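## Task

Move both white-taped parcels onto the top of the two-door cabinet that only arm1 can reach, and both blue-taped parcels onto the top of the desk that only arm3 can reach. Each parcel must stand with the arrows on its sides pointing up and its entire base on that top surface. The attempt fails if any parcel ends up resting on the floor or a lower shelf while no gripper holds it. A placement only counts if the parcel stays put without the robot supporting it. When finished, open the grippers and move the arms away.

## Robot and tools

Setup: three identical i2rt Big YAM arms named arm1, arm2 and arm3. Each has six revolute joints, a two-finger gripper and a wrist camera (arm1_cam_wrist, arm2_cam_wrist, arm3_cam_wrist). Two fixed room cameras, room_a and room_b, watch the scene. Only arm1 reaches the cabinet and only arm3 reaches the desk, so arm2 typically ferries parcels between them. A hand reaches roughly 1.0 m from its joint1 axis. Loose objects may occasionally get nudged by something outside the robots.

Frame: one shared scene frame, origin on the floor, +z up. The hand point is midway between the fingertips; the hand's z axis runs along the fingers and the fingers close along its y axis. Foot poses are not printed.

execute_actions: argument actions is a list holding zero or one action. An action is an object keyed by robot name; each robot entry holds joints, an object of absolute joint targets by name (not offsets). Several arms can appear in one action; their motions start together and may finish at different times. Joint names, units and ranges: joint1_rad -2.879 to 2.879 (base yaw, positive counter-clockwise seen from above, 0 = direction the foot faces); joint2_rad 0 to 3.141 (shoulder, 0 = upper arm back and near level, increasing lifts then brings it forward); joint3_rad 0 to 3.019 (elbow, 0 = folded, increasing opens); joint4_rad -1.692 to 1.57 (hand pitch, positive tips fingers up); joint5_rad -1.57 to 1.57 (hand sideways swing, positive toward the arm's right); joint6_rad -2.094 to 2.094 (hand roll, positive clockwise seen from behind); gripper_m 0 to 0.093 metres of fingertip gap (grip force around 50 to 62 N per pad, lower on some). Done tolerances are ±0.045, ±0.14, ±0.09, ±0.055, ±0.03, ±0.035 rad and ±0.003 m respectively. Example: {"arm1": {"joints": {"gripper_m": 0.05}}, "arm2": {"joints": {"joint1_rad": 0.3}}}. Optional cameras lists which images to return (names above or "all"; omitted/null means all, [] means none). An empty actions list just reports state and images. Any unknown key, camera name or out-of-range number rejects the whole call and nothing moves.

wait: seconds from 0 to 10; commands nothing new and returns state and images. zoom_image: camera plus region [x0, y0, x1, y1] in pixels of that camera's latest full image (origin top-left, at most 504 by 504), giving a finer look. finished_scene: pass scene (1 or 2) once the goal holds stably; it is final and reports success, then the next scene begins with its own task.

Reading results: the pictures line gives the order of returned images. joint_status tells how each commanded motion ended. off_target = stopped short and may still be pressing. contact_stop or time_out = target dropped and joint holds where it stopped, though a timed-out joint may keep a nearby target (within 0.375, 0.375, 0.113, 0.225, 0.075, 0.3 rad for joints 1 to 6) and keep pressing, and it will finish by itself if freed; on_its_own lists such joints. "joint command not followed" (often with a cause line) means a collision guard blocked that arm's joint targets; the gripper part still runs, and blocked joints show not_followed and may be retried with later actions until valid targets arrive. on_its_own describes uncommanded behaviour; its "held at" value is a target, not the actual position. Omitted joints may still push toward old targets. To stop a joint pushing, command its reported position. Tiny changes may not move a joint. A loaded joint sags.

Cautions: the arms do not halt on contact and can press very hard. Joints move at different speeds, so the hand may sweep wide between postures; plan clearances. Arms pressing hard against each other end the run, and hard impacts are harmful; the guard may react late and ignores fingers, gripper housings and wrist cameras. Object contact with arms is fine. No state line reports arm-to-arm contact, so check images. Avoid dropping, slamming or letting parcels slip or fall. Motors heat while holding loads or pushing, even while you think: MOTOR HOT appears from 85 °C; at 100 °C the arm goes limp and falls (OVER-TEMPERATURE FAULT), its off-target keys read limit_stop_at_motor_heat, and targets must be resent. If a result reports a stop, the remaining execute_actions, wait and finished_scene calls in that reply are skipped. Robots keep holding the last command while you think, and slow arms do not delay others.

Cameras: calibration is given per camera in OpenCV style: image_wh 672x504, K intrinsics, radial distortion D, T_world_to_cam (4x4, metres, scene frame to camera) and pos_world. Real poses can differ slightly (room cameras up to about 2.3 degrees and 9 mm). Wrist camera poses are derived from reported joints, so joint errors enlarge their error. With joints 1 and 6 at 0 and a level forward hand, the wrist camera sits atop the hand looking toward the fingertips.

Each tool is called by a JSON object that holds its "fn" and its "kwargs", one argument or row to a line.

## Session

{"fn": "execute_actions", "kwargs": {
  "actions": []
}}

Scene clock: 0.00 s.
Motor temperatures (°C, as the motors report them): arm1=[29 29 37 29 25 26] | arm2=[26 39 35 24 25 25] | arm3=[27 34 34 27 25 25]
arm1.joint_positions: joint1_rad=+0.843 joint2_rad=+0.542 joint3_rad=+1.383 joint4_rad=-1.184 joint5_rad=-0.230 joint6_rad=+0.221 gripper_m=+0.095
arm1.joint_status: not commanded
arm1.hand: x=-0.9576 y=-0.2376 z=+1.4354 quat_wxyz=(-0.565, -0.374, -0.729, +0.096) (m; scene frame)
arm2.joint_positions: joint1_rad=-0.505 joint2_rad=+0.322 joint3_rad=+1.685 joint4_rad=-1.443 joint5_rad=-0.228 joint6_rad=+0.054 gripper_m=+0.095
arm2.joint_status: not commanded
arm2.hand: x=+0.0111 y=-0.3039 z=+1.5819 quat_wxyz=(-0.489, +0.466, -0.567, -0.472) (m; scene frame)
arm3.joint_positions: joint1_rad=+0.110 joint2_rad=+0.272 joint3_rad=+1.432 joint4_rad=-1.226 joint5_rad=-0.125 joint6_rad=+0.509 gripper_m=+0.094
arm3.joint_status: not commanded
arm3.hand: x=+1.1472 y=+0.3690 z=+1.4989 quat_wxyz=(-0.682, -0.429, -0.587, +0.077) (m; scene frame)
pictures: arm1_cam_wrist, arm2_cam_wrist, arm3_cam_wrist, room_a, room_b
camera_calibration (this result's frames):
arm1_cam_wrist: T_world_to_cam=[[-0.650872, -0.708677, -0.272291, -0.398335], [-0.511426, 0.674356, -0.532622, 0.438704], [0.561078, -0.207412, -0.801356, 1.75709], [0, 0, 0, 1]] pos_world=[-1.02077, -0.213691, 1.53326]
arm2_cam_wrist: T_world_to_cam=[[0.988698, -0.12651, -0.0804418, 0.0802484], [-0.142863, -0.632382, -0.761369, 1.01946], [0.0454507, 0.764257, -0.643309, 1.36727], [0, 0, 0, 1]] pos_world=[0.00415836, -0.390104, 1.66222]
arm3_cam_wrist: T_world_to_cam=[[-0.615709, -0.607143, -0.502274, 1.68186], [-0.176445, 0.72747, -0.663064, 0.926594], [0.767964, -0.319631, -0.555038, 0.196708], [0, 0, 0, 1]] pos_world=[1.04797, 0.409937, 1.56833]
Images, in order (width x height): arm1_cam_wrist 672x504, arm2_cam_wrist 672x504, arm3_cam_wrist 672x504, room_a 672x504, room_b 672x504.

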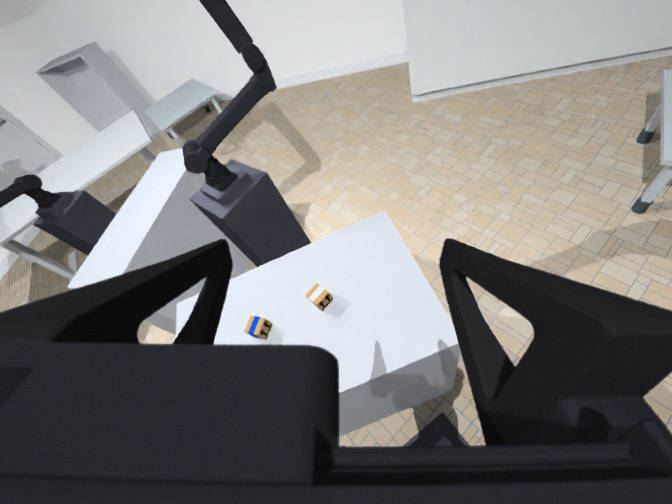

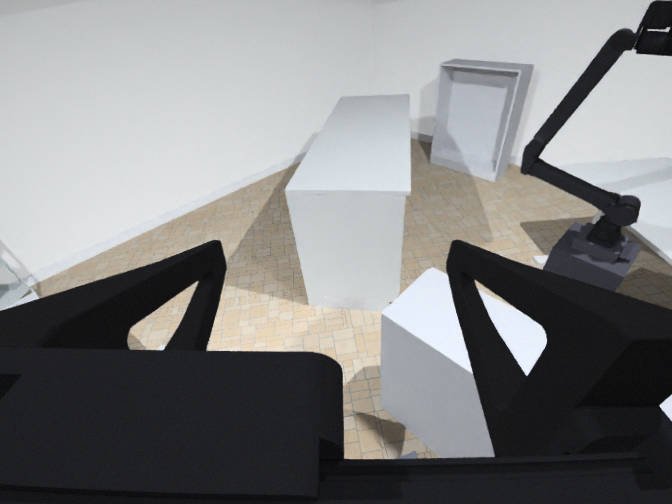

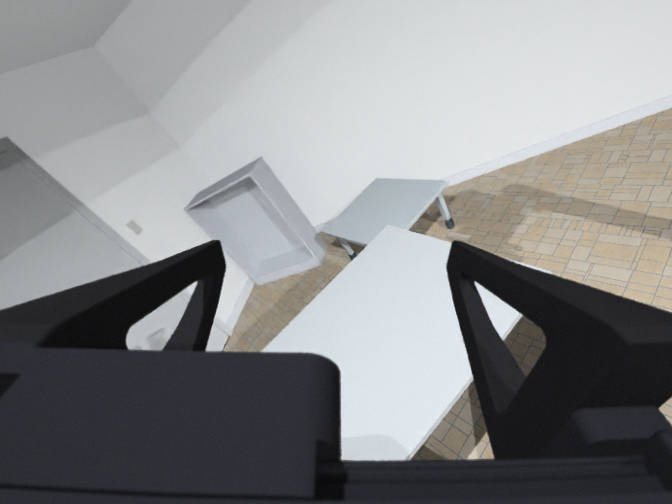

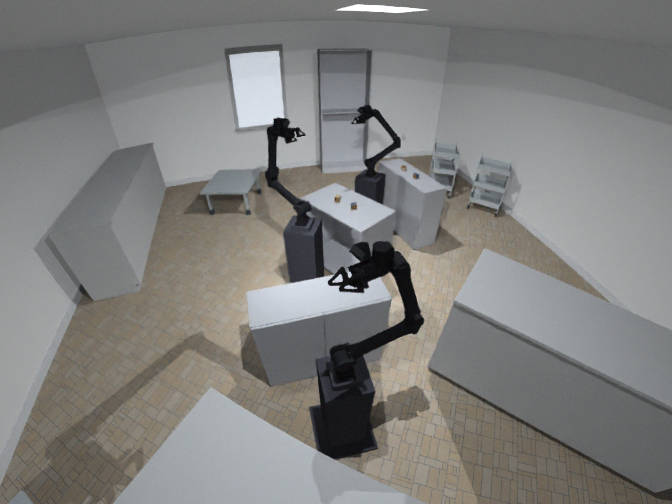

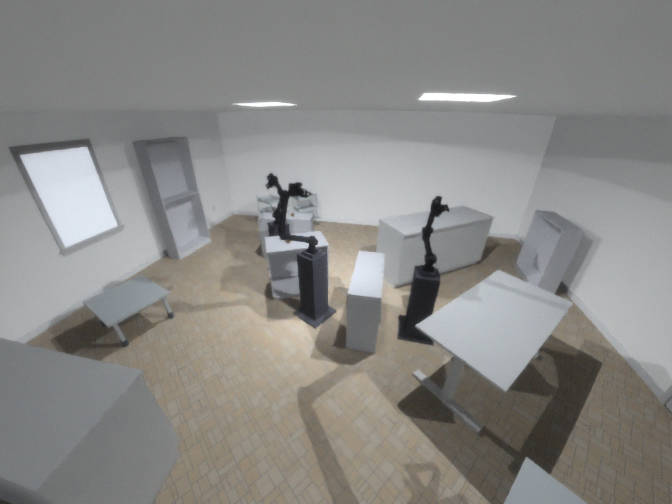

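{"fn": "zoom_image", "kwargs": {
  "camera": "room_a",
  "region": [290, 140, 470, 260]
}}

{"fn": "zoom_image", "kwargs": {
  "camera": "room_b",
  "region": [240, 170, 400, 310]
}}

{"fn": "zoom_image", "kwargs": {
  "camera": "arm1_cam_wrist",
  "region": [220, 260, 360, 360]
}}

Region (290, 140, 470, 260) of room_a's 672x504 image, scaled by 2.800, with more detail than that image has.

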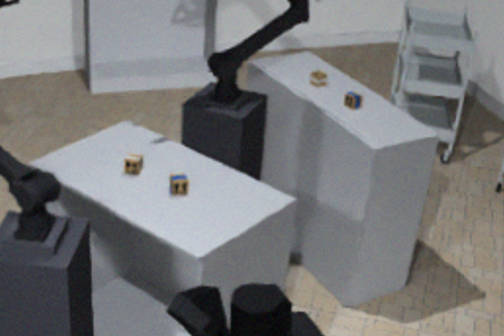

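Region (240, 170, 400, 310) of room_b's 672x504 image, scaled by 3.150, with more detail than that image has; it fills the top 441 rows of this view, and the rest is white.

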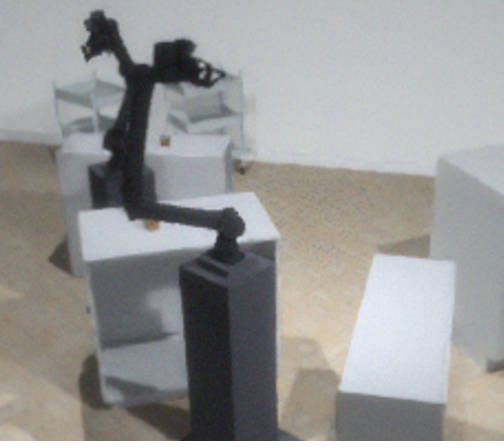

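Region (220, 260, 360, 360) of arm1_cam_wrist's 672x504 image, scaled by 3.600, with more detail than that image has; it fills the top 360 rows of this view, and the rest is white.

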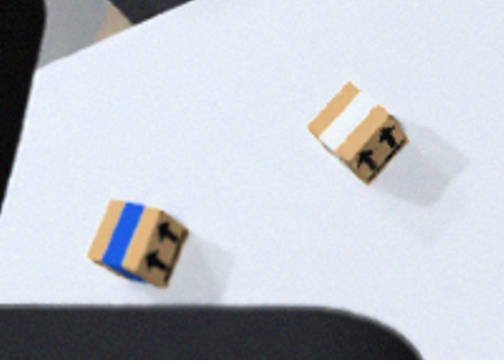

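{"fn": "execute_actions", "kwargs": {
  "actions": [
    {"arm1":{"joints":{"joint1_rad":-2.25,"joint2_rad":1.7,"joint3_rad":1.57,"joint4_rad":-1.36,"joint5_rad":0,"joint6_rad":0}},"arm2":{"joints":{"joint1_rad":1.1,"joint2_rad":1.7,"joint3_rad":1.57,"joint4_rad":-1.36,"joint5_rad":0,"joint6_rad":0}},"arm3":{"joints":{"joint1_rad":-1.55,"joint2_rad":1.7,"joint3_rad":1.57,"joint4_rad":-1.36,"joint5_rad":0,"joint6_rad":0}}}
  ]
}}

Scene clock: 44.93 s.
Motor temperatures (°C, as the motors report them): arm1=[29 29 40 29 25 26] | arm2=[26 39 36 25 25 25] | arm3=[27 34 35 27 25 25]
arm1.joint_positions: joint1_rad=-2.256 joint2_rad=+1.717 joint3_rad=+1.548 joint4_rad=-1.348 joint5_rad=+0.001 joint6_rad=+0.014 gripper_m=+0.095
arm1.joint_status: all done
arm1.hand: x=-1.4823 y=+0.3081 z=+1.0458 quat_wxyz=(+0.014, -0.909, +0.415, +0.032) (m; scene frame)
arm2.joint_positions: joint1_rad=+1.111 joint2_rad=+1.707 joint3_rad=+1.553 joint4_rad=-1.355 joint5_rad=+0.000 joint6_rad=+0.015 gripper_m=+0.095
arm2.joint_status: all done
arm2.hand: x=-0.4667 y=-0.1615 z=+1.1088 quat_wxyz=(-0.004, +0.987, -0.156, -0.034) (m; scene frame)
arm3.joint_positions: joint1_rad=-1.559 joint2_rad=+1.697 joint3_rad=+1.567 joint4_rad=-1.346 joint5_rad=+0.001 joint6_rad=+0.014 gripper_m=+0.094
arm3.joint_status: all done
arm3.hand: x=+0.6434 y=+0.1035 z=+1.0684 quat_wxyz=(-0.017, -0.956, -0.290, +0.043) (m; scene frame)
pictures: arm1_cam_wrist, arm2_cam_wrist, arm3_cam_wrist, room_a, room_b
camera_calibration (this result's frames):
arm1_cam_wrist: T_world_to_cam=[[0.748281, 0.663374, -0.00324896, 0.910585], [0.56673, -0.636706, 0.522899, 0.493078], [0.344809, -0.393117, -0.852389, 1.64248], [0, 0, 0, 1]] pos_world=[-1.52716, 0.355572, 1.14516]
arm2_cam_wrist: T_world_to_cam=[[0.310868, 0.950444, 0.00418443, 0.296407], [0.807356, -0.266385, 0.526512, -0.24437], [0.501535, -0.160297, -0.850157, 1.26874], [0, 0, 0, 1]] pos_world=[-0.531168, -0.143439, 1.20605]
arm3_cam_wrist: T_world_to_cam=[[-0.546714, 0.83731, 0.00394662, 0.259557], [0.72343, 0.469973, 0.505742, -1.05561], [0.421608, 0.279351, -0.862676, 0.749363], [0, 0, 0, 1]] pos_world=[0.589629, 0.0694447, 1.1793]
Images, in order (width x height): arm1_cam_wrist 672x504, arm2_cam_wrist 672x504, arm3_cam_wrist 672x504, room_a 672x504, room_b 672x504.

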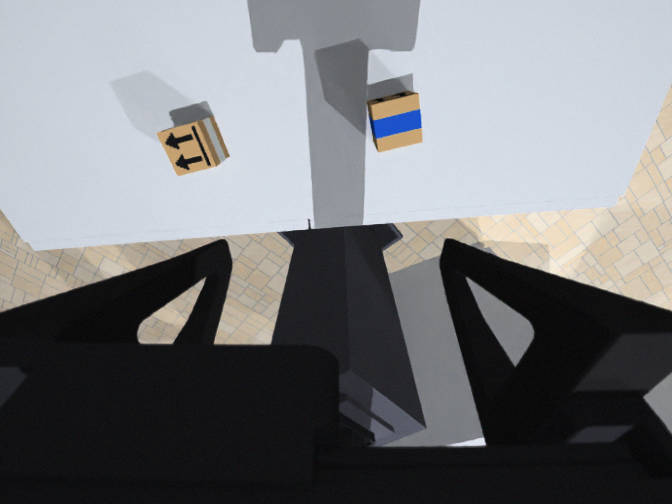

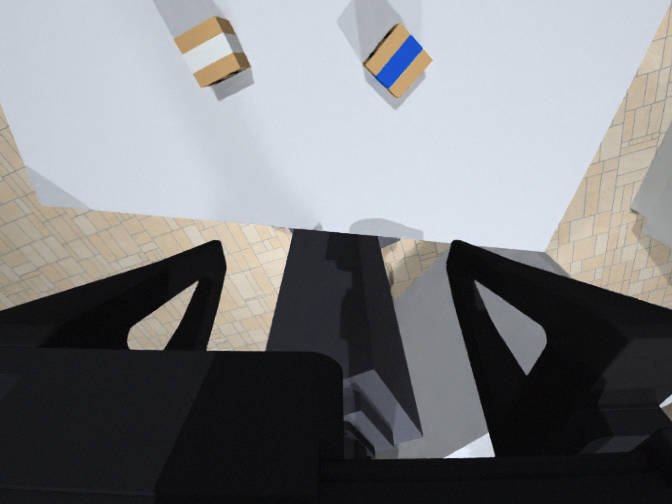

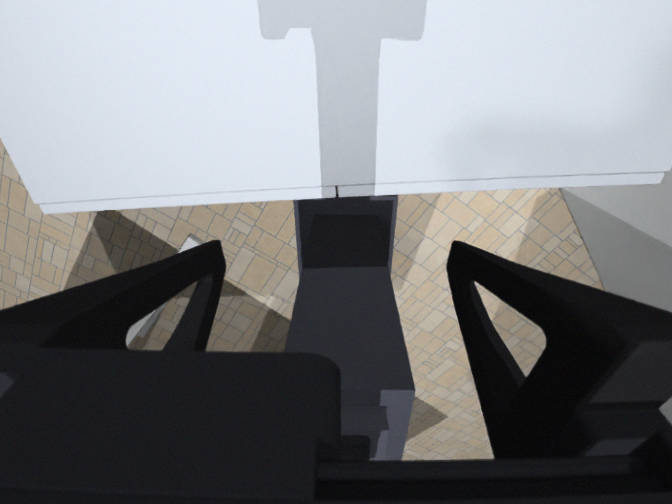

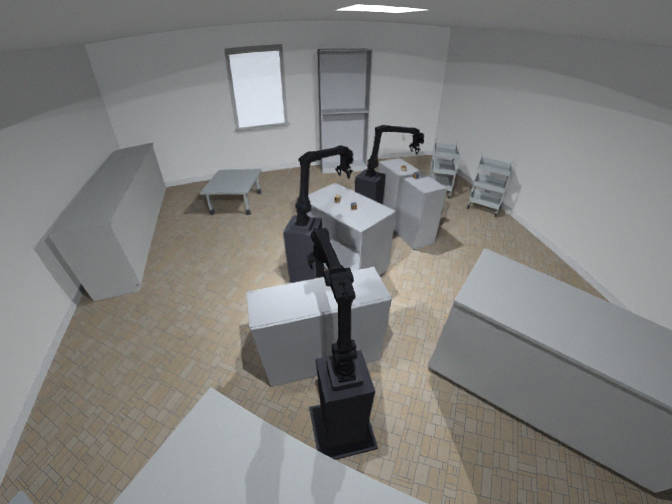

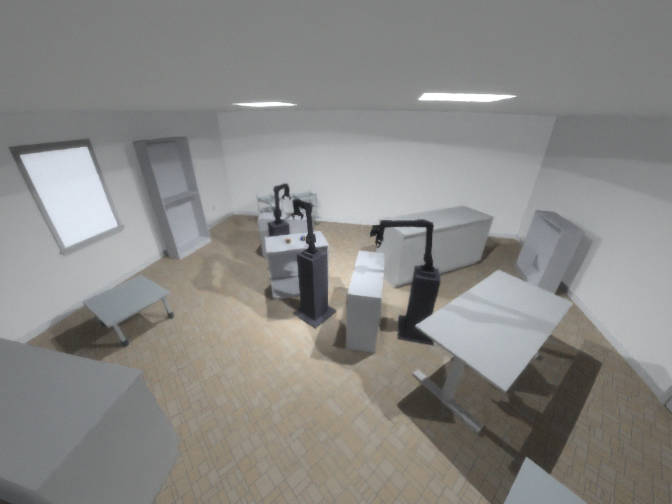

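{"fn": "execute_actions", "kwargs": {
  "actions": []
}}

Scene clock: 60.90 s.
Motor temperatures (°C, as the motors report them): arm1=[29 30 41 29 25 26] | arm2=[26 39 39 24 25 25] | arm3=[27 35 37 27 25 25]
arm1.joint_positions: joint1_rad=-2.256 joint2_rad=+1.717 joint3_rad=+1.548 joint4_rad=-1.348 joint5_rad=+0.001 joint6_rad=+0.014 gripper_m=+0.095
arm1.joint_status: all done
arm1.hand: x=-1.4823 y=+0.3081 z=+1.0458 quat_wxyz=(+0.014, -0.909, +0.415, +0.032) (m; scene frame)
arm2.joint_positions: joint1_rad=+1.111 joint2_rad=+1.707 joint3_rad=+1.553 joint4_rad=-1.355 joint5_rad=+0.000 joint6_rad=+0.015 gripper_m=+0.095
arm2.joint_status: all done
arm2.hand: x=-0.4667 y=-0.1615 z=+1.1088 quat_wxyz=(-0.004, +0.987, -0.156, -0.034) (m; scene frame)
arm3.joint_positions: joint1_rad=-1.559 joint2_rad=+1.697 joint3_rad=+1.567 joint4_rad=-1.346 joint5_rad=+0.001 joint6_rad=+0.014 gripper_m=+0.094
arm3.joint_status: all done
arm3.hand: x=+0.6434 y=+0.1035 z=+1.0684 quat_wxyz=(-0.017, -0.956, -0.290, +0.043) (m; scene frame)
pictures: arm1_cam_wrist, arm2_cam_wrist, arm3_cam_wrist, room_a, room_b
camera_calibration (this result's frames):
arm1_cam_wrist: T_world_to_cam=[[0.748281, 0.663374, -0.00324896, 0.910585], [0.56673, -0.636706, 0.522899, 0.493078], [0.344809, -0.393117, -0.852389, 1.64248], [0, 0, 0, 1]] pos_world=[-1.52716, 0.355572, 1.14516]
arm2_cam_wrist: T_world_to_cam=[[0.310868, 0.950444, 0.00418443, 0.296407], [0.807356, -0.266385, 0.526512, -0.24437], [0.501535, -0.160297, -0.850157, 1.26874], [0, 0, 0, 1]] pos_world=[-0.531168, -0.143439, 1.20605]
arm3_cam_wrist: T_world_to_cam=[[-0.546714, 0.83731, 0.00394662, 0.259557], [0.72343, 0.469973, 0.505742, -1.05561], [0.421608, 0.279351, -0.862676, 0.749363], [0, 0, 0, 1]] pos_world=[0.589629, 0.0694447, 1.1793]
Images, in order (width x height): arm1_cam_wrist 672x504, arm2_cam_wrist 672x504, arm3_cam_wrist 672x504, room_a 672x504, room_b 672x504.

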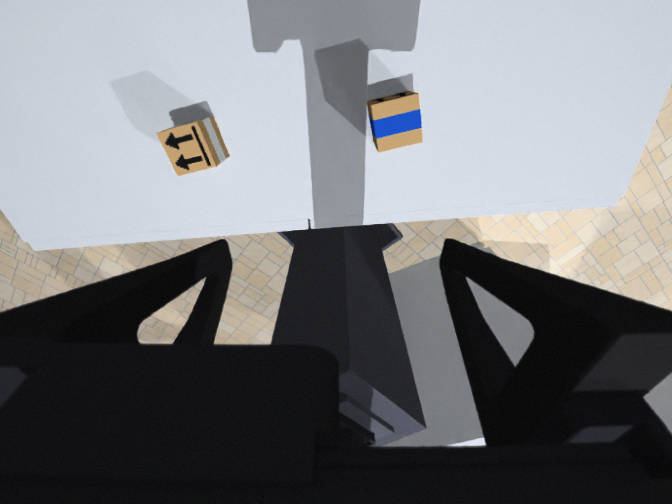

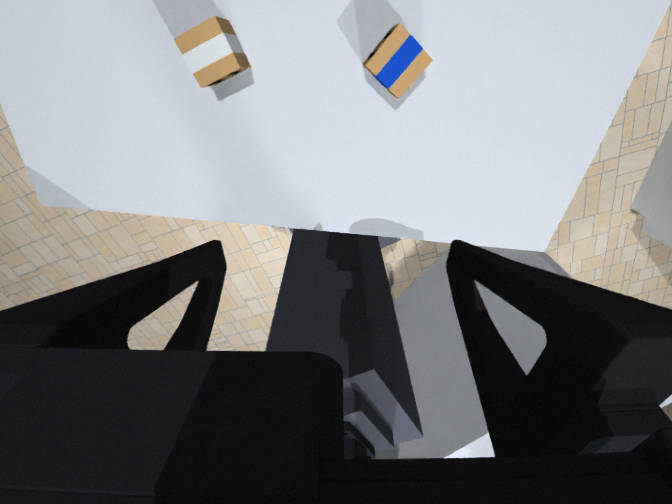

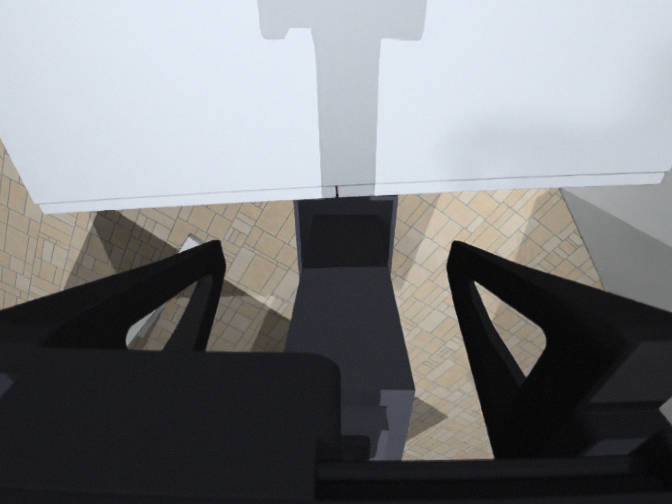

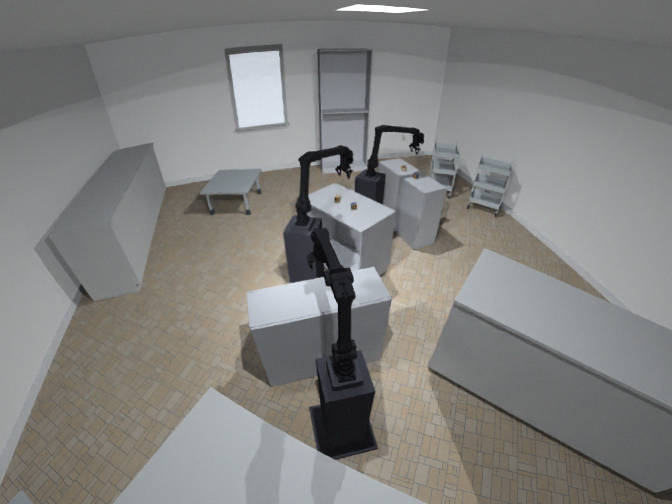

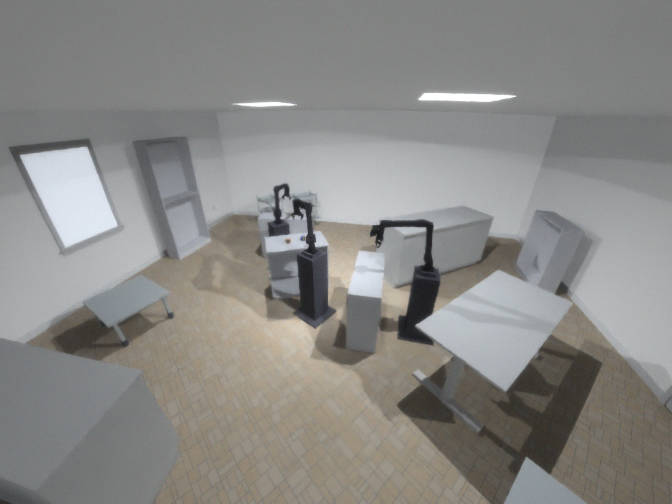

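{"fn": "zoom_image", "kwargs": {
  "camera": "arm1_cam_wrist",
  "region": [120, 60, 460, 260]
}}

{"fn": "zoom_image", "kwargs": {
  "camera": "arm2_cam_wrist",
  "region": [140, 0, 480, 140]
}}

{"fn": "zoom_image", "kwargs": {
  "camera": "room_a",
  "region": [280, 120, 480, 270]
}}

Region (120, 60, 460, 260) of arm1_cam_wrist's 672x504 image, scaled by 1.482, with more detail than that image has; it fills the top 296 rows of this view, and the rest is white.

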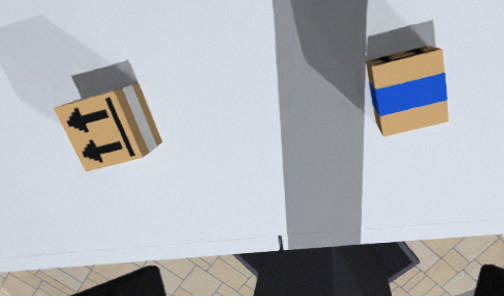

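Region (140, 0, 480, 140) of arm2_cam_wrist's 672x504 image, scaled by 1.482, with more detail than that image has; it fills the top 208 rows of this view, and the rest is white.

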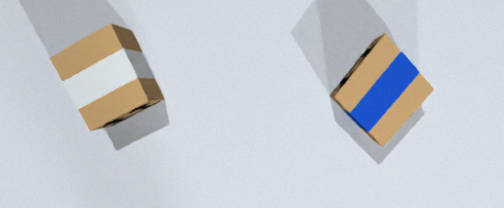

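Region (280, 120, 480, 270) of room_a's 672x504 image, scaled by 2.520, with more detail than that image has; it fills the top 378 rows of this view, and the rest is white.

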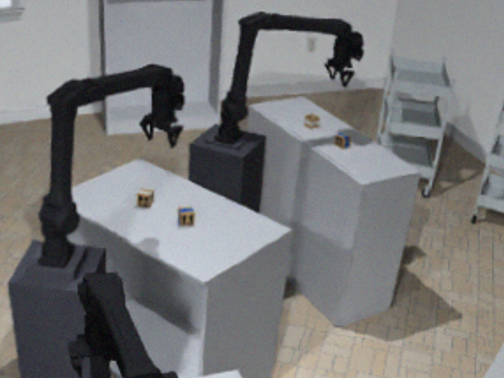

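{"fn": "zoom_image", "kwargs": {
  "camera": "room_a",
  "region": [385, 155, 435, 190]
}}

{"fn": "zoom_image", "kwargs": {
  "camera": "room_a",
  "region": [320, 185, 370, 220]
}}

Region (385, 155, 435, 190) of room_a's 672x504 image, scaled by 10.080, with more detail than that image has; it fills the top 353 rows of this view, and the rest is white.

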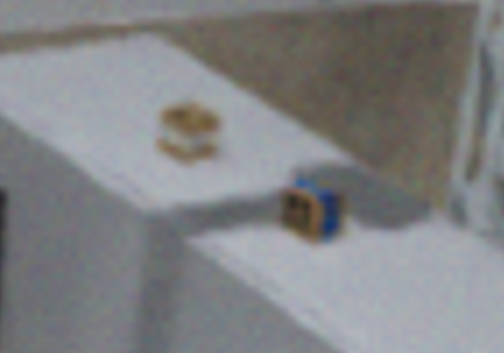

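Region (320, 185, 370, 220) of room_a's 672x504 image, scaled by 10.080, with more detail than that image has; it fills the top 353 rows of this view, and the rest is white.

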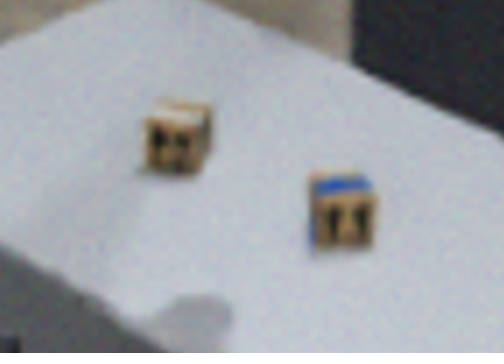

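{"fn": "execute_actions", "kwargs": {
  "actions": [
    {"arm1":{"joints":{"joint1_rad":-2.358,"joint2_rad":2.026,"joint3_rad":1.79,"joint4_rad":-1.303,"joint6_rad":-0.295}},"arm2":{"joints":{"joint1_rad":0.982,"joint2_rad":2.049,"joint3_rad":1.66,"joint4_rad":-1.152,"joint6_rad":-0.916}},"arm3":{"joints":{"joint1_rad":1.1}}}
  ],
  "cameras": ["arm1_cam_wrist","arm2_cam_wrist","arm3_cam_wrist"]
}}

Scene clock: 118.87 s.
Motor temperatures (°C, as the motors report them): arm1=[29 31 42 29 25 26] | arm2=[26 39 41 24 25 26] | arm3=[27 35 39 27 25 25]
arm1.joint_positions: joint1_rad=-2.368 joint2_rad=+2.043 joint3_rad=+1.753 joint4_rad=-1.310 joint5_rad=+0.000 joint6_rad=-0.280 gripper_m=+0.095
arm1.joint_status: all done
arm1.hand: x=-1.4828 y=+0.4111 z=+0.9431 quat_wxyz=(-0.005, -0.944, +0.331, -0.005) (m; scene frame)
arm2.joint_positions: joint1_rad=+0.971 joint2_rad=+2.065 joint3_rad=+1.638 joint4_rad=-1.160 joint5_rad=+0.000 joint6_rad=-0.900 gripper_m=+0.095
arm2.joint_status: all done
arm2.hand: x=-0.5060 y=-0.0611 z=+0.9445 quat_wxyz=(+0.003, +0.974, +0.228, +0.003) (m; scene frame)
arm3.joint_positions: joint1_rad=+1.107 joint2_rad=+1.698 joint3_rad=+1.567 joint4_rad=-1.346 joint5_rad=-0.001 joint6_rad=+0.013 gripper_m=+0.094
arm3.joint_status: all done
arm3.hand: x=+1.6223 y=+0.4773 z=+1.0732 quat_wxyz=(-0.050, +0.058, -0.997, -0.001) (m; scene frame)
pictures: arm1_cam_wrist, arm2_cam_wrist, arm3_cam_wrist
camera_calibration (this result's frames):
arm1_cam_wrist: T_world_to_cam=[[0.615406, 0.788158, -0.00903149, 0.599484], [0.639071, -0.492224, 0.591019, 0.596323], [0.461371, -0.369488, -0.806607, 1.71557], [0, 0, 0, 1]] pos_world=[-1.54154, 0.454921, 1.03677]
arm2_cam_wrist: T_world_to_cam=[[-0.442759, 0.896639, -0.00156026, -0.165285], [0.725473, 0.359259, 0.587045, -0.159833], [0.526928, 0.258787, -0.809553, 1.16497], [0, 0, 0, 1]] pos_world=[-0.571082, -0.0958578, 1.03668]
arm3_cam_wrist: T_world_to_cam=[[0.104724, -0.994396, 0.0144749, 0.287783], [-0.863246, -0.083666, 0.497801, 0.904963], [-0.4938, -0.0646271, -0.867171, 1.89045], [0, 0, 0, 1]] pos_world=[1.68457, 0.484059, 1.18468]
Images, in order (width x height): arm1_cam_wrist 672x504, arm2_cam_wrist 672x504, arm3_cam_wrist 672x504.

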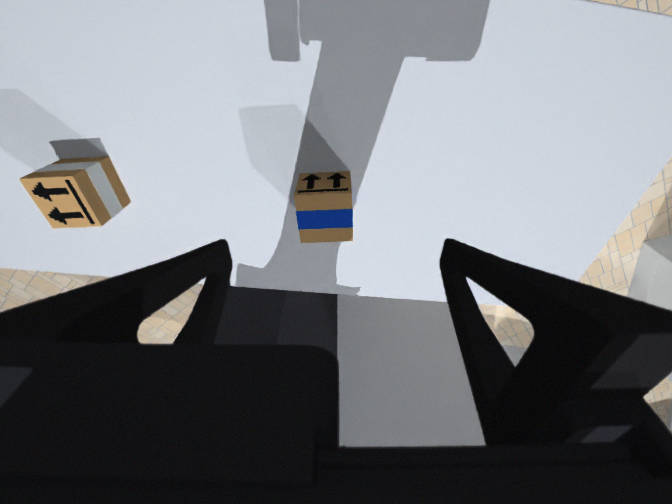

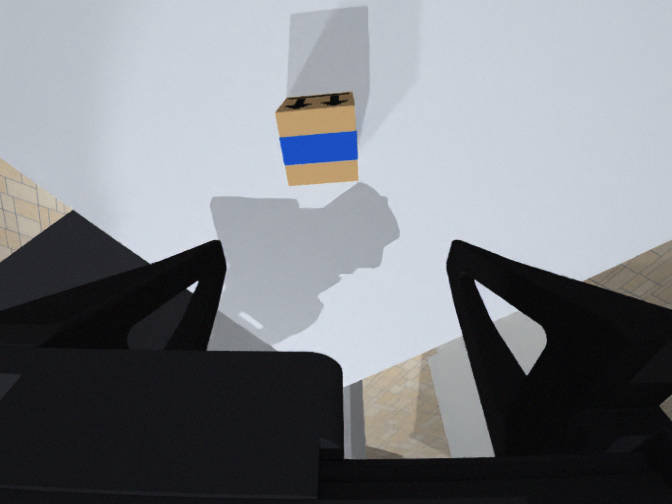

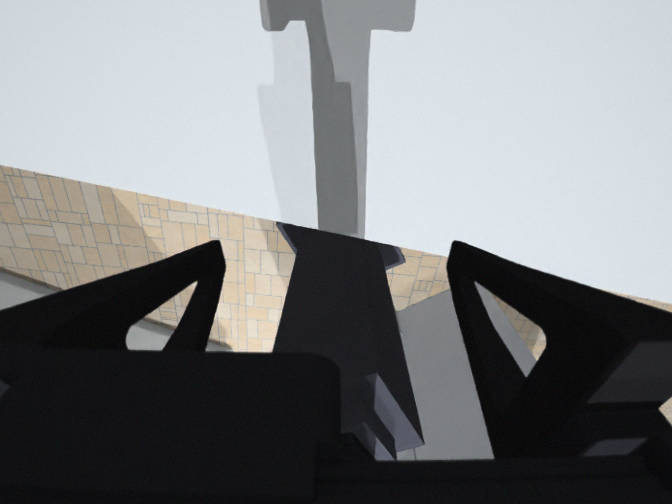

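{"fn": "zoom_image", "kwargs": {
  "camera": "arm2_cam_wrist",
  "region": [260, 70, 380, 200]
}}

{"fn": "zoom_image", "kwargs": {
  "camera": "arm1_cam_wrist",
  "region": [270, 150, 380, 260]
}}

Region (260, 70, 380, 200) of arm2_cam_wrist's 672x504 image, scaled by 3.877, with more detail than that image has; it fills the left 465 columns of this view, and the rest is white.

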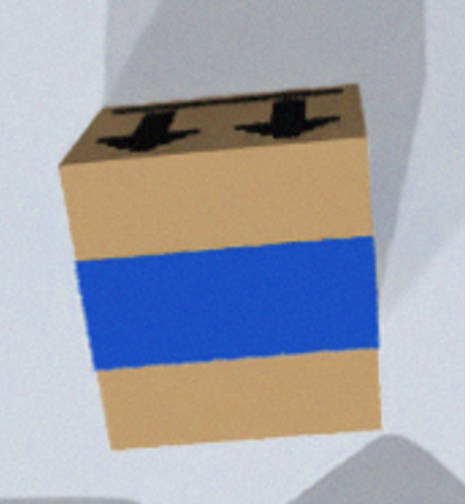

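Region (270, 150, 380, 260) of arm1_cam_wrist's 672x504 image, scaled by 4.582, with more detail than that image has.

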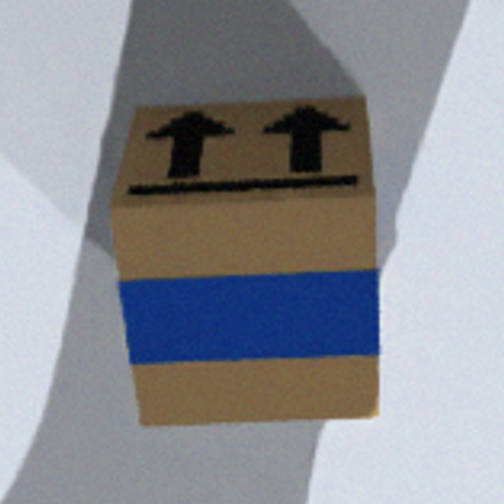

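{"fn": "execute_actions", "kwargs": {
  "actions": [
    {"arm1":{"joints":{"joint2_rad":1.97,"joint3_rad":1.497,"joint4_rad":-1.045,"joint6_rad":-0.32}},"arm2":{"joints":{"joint1_rad":1.012,"joint2_rad":2.105,"joint3_rad":1.595,"joint4_rad":-1.017,"joint6_rad":-0.975}}}
  ],
  "cameras": ["arm1_cam_wrist","arm2_cam_wrist"]
}}

Scene clock: 206.57 s.
Motor temperatures (°C, as the motors report them): arm1=[29 33 44 29 25 26] | arm2=[26 41 42 24 25 26] | arm3=[27 36 39 27 25 25]
arm1.joint_positions: joint1_rad=-2.368 joint2_rad=+1.977 joint3_rad=+1.482 joint4_rad=-1.060 joint5_rad=+0.000 joint6_rad=-0.305 gripper_m=+0.095
arm1.joint_status: all done
arm1.hand: x=-1.4607 y=+0.3795 z=+0.8850 quat_wxyz=(+0.008, -0.948, +0.319, +0.014) (m; scene frame)
arm2.joint_positions: joint1_rad=+1.008 joint2_rad=+2.099 joint3_rad=+1.592 joint4_rad=-1.027 joint5_rad=+0.000 joint6_rad=-0.958 gripper_m=+0.095
arm2.joint_status: all done
arm2.hand: x=-0.5238 y=-0.0779 z=+0.9089 quat_wxyz=(-0.013, +0.961, +0.274, -0.017) (m; scene frame)
arm3.joint_positions: joint1_rad=+1.107 joint2_rad=+1.698 joint3_rad=+1.567 joint4_rad=-1.346 joint5_rad=-0.001 joint6_rad=+0.013 gripper_m=+0.094
arm3.joint_status: not commanded
arm3.hand: x=+1.6223 y=+0.4773 z=+1.0732 quat_wxyz=(-0.050, +0.058, -0.997, -0.001) (m; scene frame)
pictures: arm1_cam_wrist, arm2_cam_wrist
camera_calibration (this result's frames):
arm1_cam_wrist: T_world_to_cam=[[0.595717, 0.803181, 0.00470324, 0.563624], [0.666104, -0.497302, 0.555875, 0.673482], [0.448807, -0.328011, -0.831253, 1.63446], [0, 0, 0, 1]] pos_world=[-1.51793, 0.418352, 0.981625]
arm2_cam_wrist: T_world_to_cam=[[-0.525452, 0.849842, 0.0408488, -0.243674], [0.715388, 0.415311, 0.561905, -0.0980379], [0.460566, 0.324477, -0.826192, 1.13535], [0, 0, 0, 1]] pos_world=[-0.580808, -0.120595, 1.00306]
Images, in order (width x height): arm1_cam_wrist 672x504, arm2_cam_wrist 672x504.

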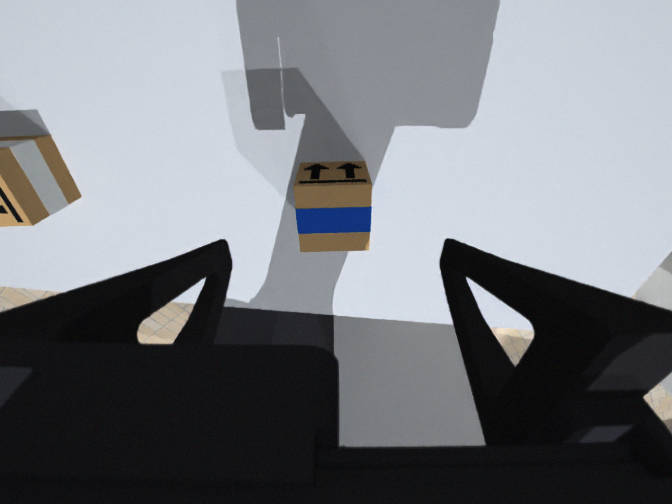

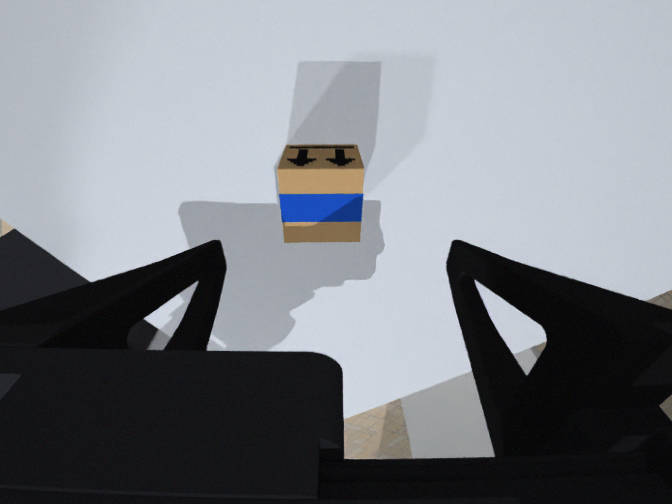

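{"fn": "execute_actions", "kwargs": {
  "actions": [
    {"arm1":{"joints":{"joint2_rad":2.04,"joint3_rad":1.379,"joint4_rad":-0.865}},"arm2":{"joints":{"joint1_rad":0.982,"joint2_rad":2.165,"joint3_rad":1.545,"joint4_rad":-0.915}}}
  ],
  "cameras": ["arm1_cam_wrist","arm2_cam_wrist"]
}}

Scene clock: 216.07 s.
Motor temperatures (°C, as the motors report them): arm1=[29 33 43 29 25 26] | arm2=[26 41 41 24 25 26] | arm3=[27 36 39 27 25 25]
arm1.joint_positions: joint1_rad=-2.368 joint2_rad=+2.056 joint3_rad=+1.363 joint4_rad=-0.880 joint5_rad=+0.000 joint6_rad=-0.305 gripper_m=+0.095
arm1.joint_status: all done
arm1.hand: x=-1.4488 y=+0.3623 z=+0.8042 quat_wxyz=(+0.003, -0.948, +0.319, +0.006) (m; scene frame)
arm2.joint_positions: joint1_rad=+0.992 joint2_rad=+2.167 joint3_rad=+1.538 joint4_rad=-0.925 joint5_rad=+0.000 joint6_rad=-0.958 gripper_m=+0.095
arm2.joint_status: all done
arm2.hand: x=-0.5109 y=-0.0733 z=+0.8519 quat_wxyz=(-0.007, +0.964, +0.267, -0.010) (m; scene frame)
arm3.joint_positions: joint1_rad=+1.107 joint2_rad=+1.698 joint3_rad=+1.567 joint4_rad=-1.346 joint5_rad=-0.001 joint6_rad=+0.013 gripper_m=+0.094
arm3.joint_status: not commanded
arm3.hand: x=+1.6223 y=+0.4773 z=+1.0732 quat_wxyz=(-0.050, +0.058, -0.997, -0.001) (m; scene frame)
pictures: arm1_cam_wrist, arm2_cam_wrist
camera_calibration (this result's frames):
arm1_cam_wrist: T_world_to_cam=[[0.595656, 0.803239, -0.00100475, 0.575227], [0.660175, -0.48885, 0.570258, 0.678671], [0.457563, -0.340341, -0.821465, 1.5656], [0, 0, 0, 1]] pos_world=[-1.50704, 0.40256, 0.899642]
arm2_cam_wrist: T_world_to_cam=[[-0.512695, 0.858202, 0.0251796, -0.218047], [0.711926, 0.40855, 0.571181, -0.0873729], [0.479901, 0.310768, -0.820438, 1.08478], [0, 0, 0, 1]] pos_world=[-0.570177, -0.114291, 0.945393]
Images, in order (width x height): arm1_cam_wrist 672x504, arm2_cam_wrist 672x504.

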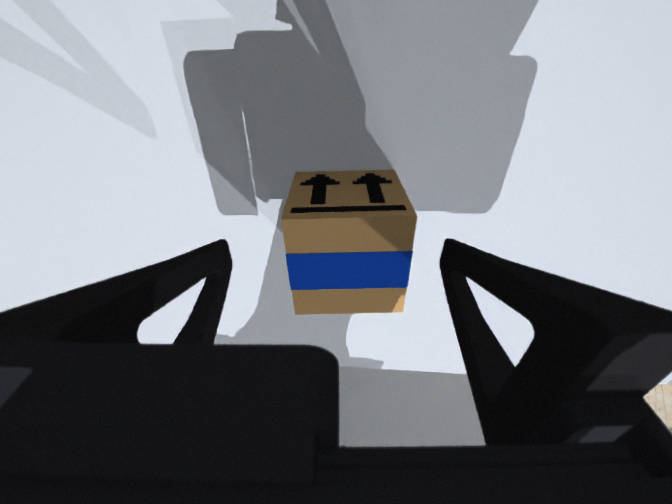

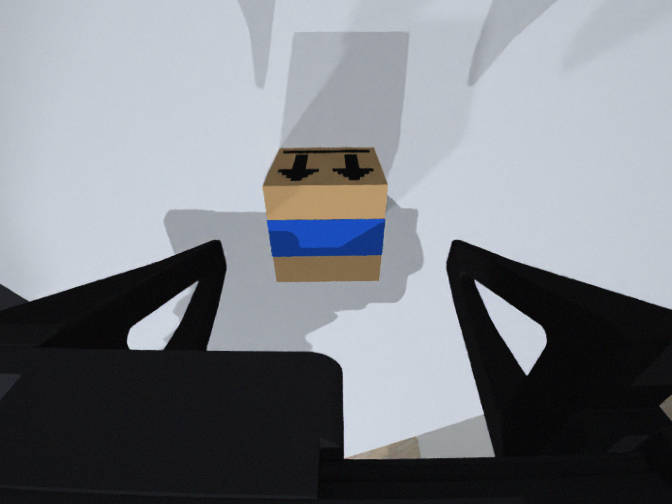

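{"fn": "execute_actions", "kwargs": {
  "actions": [
    {"arm1":{"joints":{"joint2_rad":2.105,"joint4_rad":-0.80}},"arm2":{"joints":{"joint2_rad":2.238,"joint3_rad":1.515,"joint4_rad":-0.822}}}
  ],
  "cameras": ["arm1_cam_wrist","arm2_cam_wrist"]
}}

Scene clock: 227.67 s.
Motor temperatures (°C, as the motors report them): arm1=[29 33 42 29 25 26] | arm2=[26 41 40 24 25 26] | arm3=[27 36 39 27 25 25]
arm1.joint_positions: joint1_rad=-2.368 joint2_rad=+2.106 joint3_rad=+1.363 joint4_rad=-0.815 joint5_rad=+0.000 joint6_rad=-0.305 gripper_m=+0.095
arm1.joint_status: all done
arm1.hand: x=-1.4525 y=+0.3674 z=+0.7777 quat_wxyz=(+0.007, -0.948, +0.319, +0.012) (m; scene frame)
arm2.joint_positions: joint1_rad=+0.992 joint2_rad=+2.237 joint3_rad=+1.509 joint4_rad=-0.831 joint5_rad=+0.000 joint6_rad=-0.958 gripper_m=+0.095
arm2.joint_status: all done
arm2.hand: x=-0.5054 y=-0.0758 z=+0.8032 quat_wxyz=(-0.005, +0.964, +0.267, -0.008) (m; scene frame)
arm3.joint_positions: joint1_rad=+1.107 joint2_rad=+1.698 joint3_rad=+1.567 joint4_rad=-1.346 joint5_rad=-0.001 joint6_rad=+0.013 gripper_m=+0.094
arm3.joint_status: not commanded
arm3.hand: x=+1.6223 y=+0.4773 z=+1.0732 quat_wxyz=(-0.050, +0.058, -0.997, -0.001) (m; scene frame)
pictures: arm1_cam_wrist, arm2_cam_wrist
camera_calibration (this result's frames):
arm1_cam_wrist: T_world_to_cam=[[0.595701, 0.803198, 0.00363312, 0.569762], [0.665004, -0.495734, 0.558586, 0.717367], [0.450456, -0.330334, -0.829439, 1.53952], [0, 0, 0, 1]] pos_world=[-1.50995, 0.406547, 0.874155]
arm2_cam_wrist: T_world_to_cam=[[-0.512814, 0.858247, 0.020815, -0.208429], [0.709129, 0.409798, 0.57376, -0.0657738], [0.483898, 0.308993, -0.818759, 1.04349], [0, 0, 0, 1]] pos_world=[-0.565185, -0.116592, 0.89644]
Images, in order (width x height): arm1_cam_wrist 672x504, arm2_cam_wrist 672x504.

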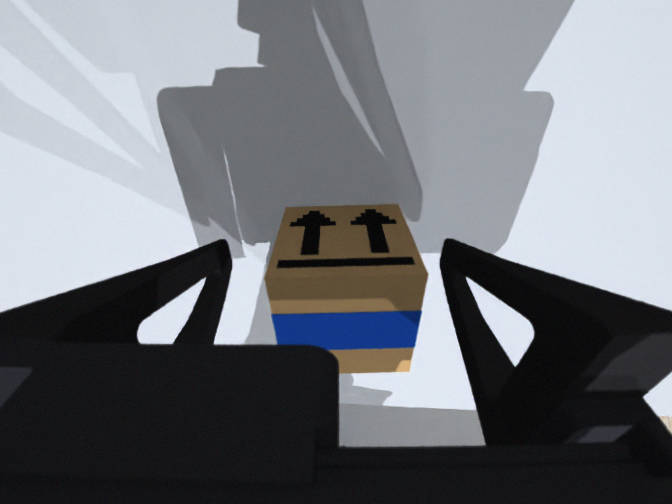

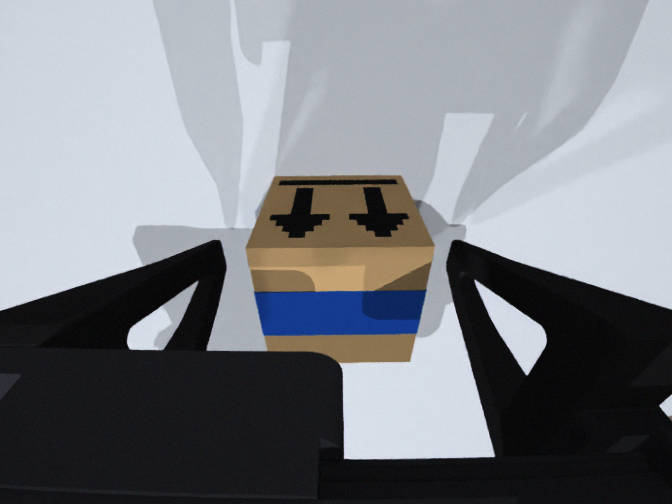

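{"fn": "execute_actions", "kwargs": {
  "actions": [
    {"arm1":{"joints":{"joint2_rad":2.135,"joint4_rad":-0.86}},"arm2":{"joints":{"joint2_rad":2.262}}}
  ],
  "cameras": ["arm1_cam_wrist","arm2_cam_wrist"]
}}

Scene clock: 233.33 s.
Motor temperatures (°C, as the motors report them): arm1=[29 33 42 29 25 26] | arm2=[26 41 40 24 25 26] | arm3=[27 36 39 27 25 25]
arm1.joint_positions: joint1_rad=-2.367 joint2_rad=+2.128 joint3_rad=+1.363 joint4_rad=-0.847 joint5_rad=+0.001 joint6_rad=-0.308 gripper_m=+0.095
arm1.joint_status: all done
arm1.hand: x=-1.4454 y=+0.3571 z=+0.7661 quat_wxyz=(-0.008, -0.948, +0.318, -0.010) (m; scene frame)
arm2.joint_positions: joint1_rad=+0.992 joint2_rad=+2.245 joint3_rad=+1.509 joint4_rad=-0.831 joint5_rad=+0.000 joint6_rad=-0.958 gripper_m=+0.095
arm2.joint_status: all done
arm2.hand: x=-0.5036 y=-0.0765 z=+0.7986 quat_wxyz=(-0.003, +0.964, +0.267, -0.005) (m; scene frame)
arm3.joint_positions: joint1_rad=+1.107 joint2_rad=+1.698 joint3_rad=+1.567 joint4_rad=-1.346 joint5_rad=-0.001 joint6_rad=+0.013 gripper_m=+0.094
arm3.joint_status: not commanded
arm3.hand: x=+1.6223 y=+0.4773 z=+1.0732 quat_wxyz=(-0.050, +0.058, -0.997, -0.001) (m; scene frame)
pictures: arm1_cam_wrist, arm2_cam_wrist
camera_calibration (this result's frames):
arm1_cam_wrist: T_world_to_cam=[[0.593578, 0.804672, -0.0129391, 0.582986], [0.648042, -0.468381, 0.600551, 0.647547], [0.477186, -0.364859, -0.799482, 1.5513], [0, 0, 0, 1]] pos_world=[-1.50594, 0.400191, 0.858895]
arm2_cam_wrist: T_world_to_cam=[[-0.512953, 0.858298, 0.0142671, -0.20158], [0.70491, 0.411681, 0.577599, -0.0691005], [0.489879, 0.306338, -0.816196, 1.03986], [0, 0, 0, 1]] pos_world=[-0.564095, -0.117085, 0.891516]
Images, in order (width x height): arm1_cam_wrist 672x504, arm2_cam_wrist 672x504.

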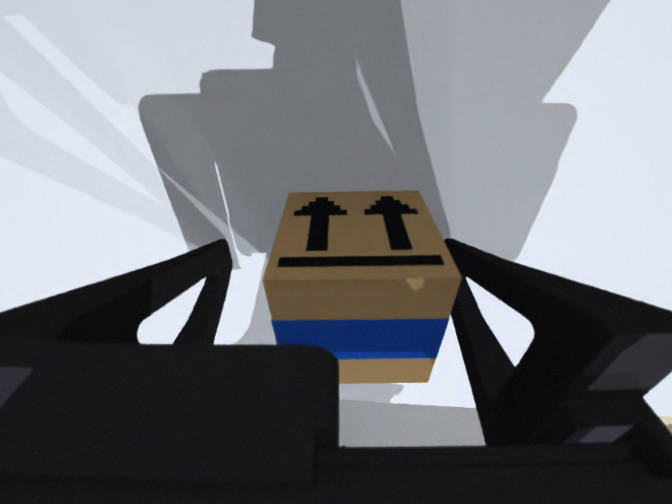

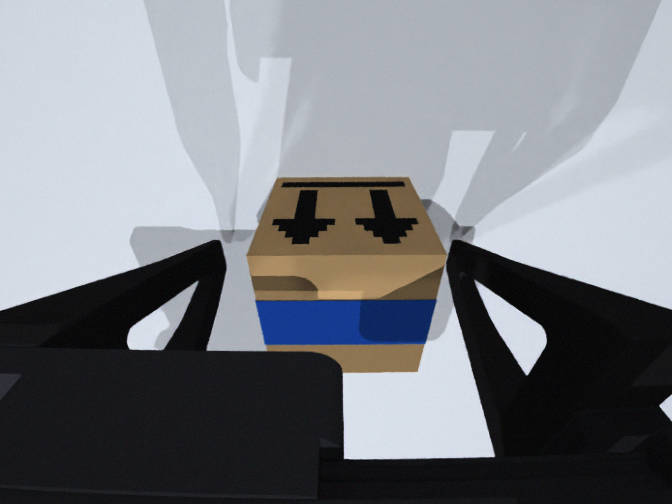

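{"fn": "execute_actions", "kwargs": {
  "actions": [
    {"arm1":{"joints":{"joint1_rad":-2.396,"joint2_rad":2.078,"joint3_rad":1.30,"joint4_rad":-0.785}},"arm2":{"joints":{"joint2_rad":2.283}}}
  ],
  "cameras": ["arm1_cam_wrist","arm2_cam_wrist"]
}}

Scene clock: 244.40 s.
Motor temperatures (°C, as the motors report them): arm1=[29 33 41 29 25 26] | arm2=[26 40 40 24 25 26] | arm3=[27 36 39 27 25 25]
arm1.joint_positions: joint1_rad=-2.387 joint2_rad=+2.094 joint3_rad=+1.298 joint4_rad=-0.800 joint5_rad=+0.001 joint6_rad=-0.308 gripper_m=+0.095
arm1.joint_status: all done
arm1.hand: x=-1.4286 y=+0.3516 z=+0.7661 quat_wxyz=(-0.004, -0.945, +0.327, -0.003) (m; scene frame)
arm2.joint_positions: joint1_rad=+0.992 joint2_rad=+2.257 joint3_rad=+1.509 joint4_rad=-0.826 joint5_rad=+0.000 joint6_rad=-0.962 gripper_m=+0.095
arm2.joint_status: all done
arm2.hand: x=-0.5019 y=-0.0772 z=+0.7916 quat_wxyz=(-0.001, +0.963, +0.268, -0.002) (m; scene frame)
arm3.joint_positions: joint1_rad=+1.107 joint2_rad=+1.698 joint3_rad=+1.567 joint4_rad=-1.346 joint5_rad=-0.001 joint6_rad=+0.013 gripper_m=+0.094
arm3.joint_status: not commanded
arm3.hand: x=+1.6223 y=+0.4773 z=+1.0732 quat_wxyz=(-0.050, +0.058, -0.997, -0.001) (m; scene frame)
pictures: arm1_cam_wrist, arm2_cam_wrist
camera_calibration (this result's frames):
arm1_cam_wrist: T_world_to_cam=[[0.60936, 0.792853, -0.00810765, 0.600457], [0.64421, -0.489105, 0.588021, 0.645456], [0.462249, -0.36354, -0.808805, 1.5266], [0, 0, 0, 1]] pos_world=[-1.48737, 0.394601, 0.860049]
arm2_cam_wrist: T_world_to_cam=[[-0.515981, 0.856555, 0.00879176, -0.197392], [0.699467, 0.415383, 0.581552, -0.0715734], [0.494479, 0.306219, -0.813462, 1.03364], [0, 0, 0, 1]] pos_world=[-0.562899, -0.117712, 0.884182]
Images, in order (width x height): arm1_cam_wrist 672x504, arm2_cam_wrist 672x504.

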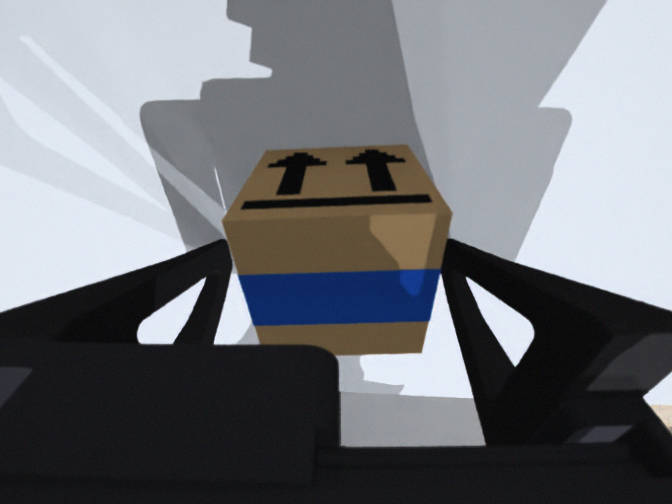

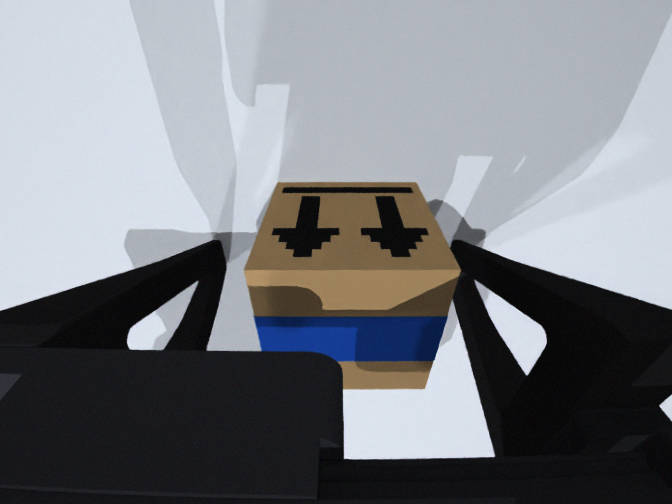

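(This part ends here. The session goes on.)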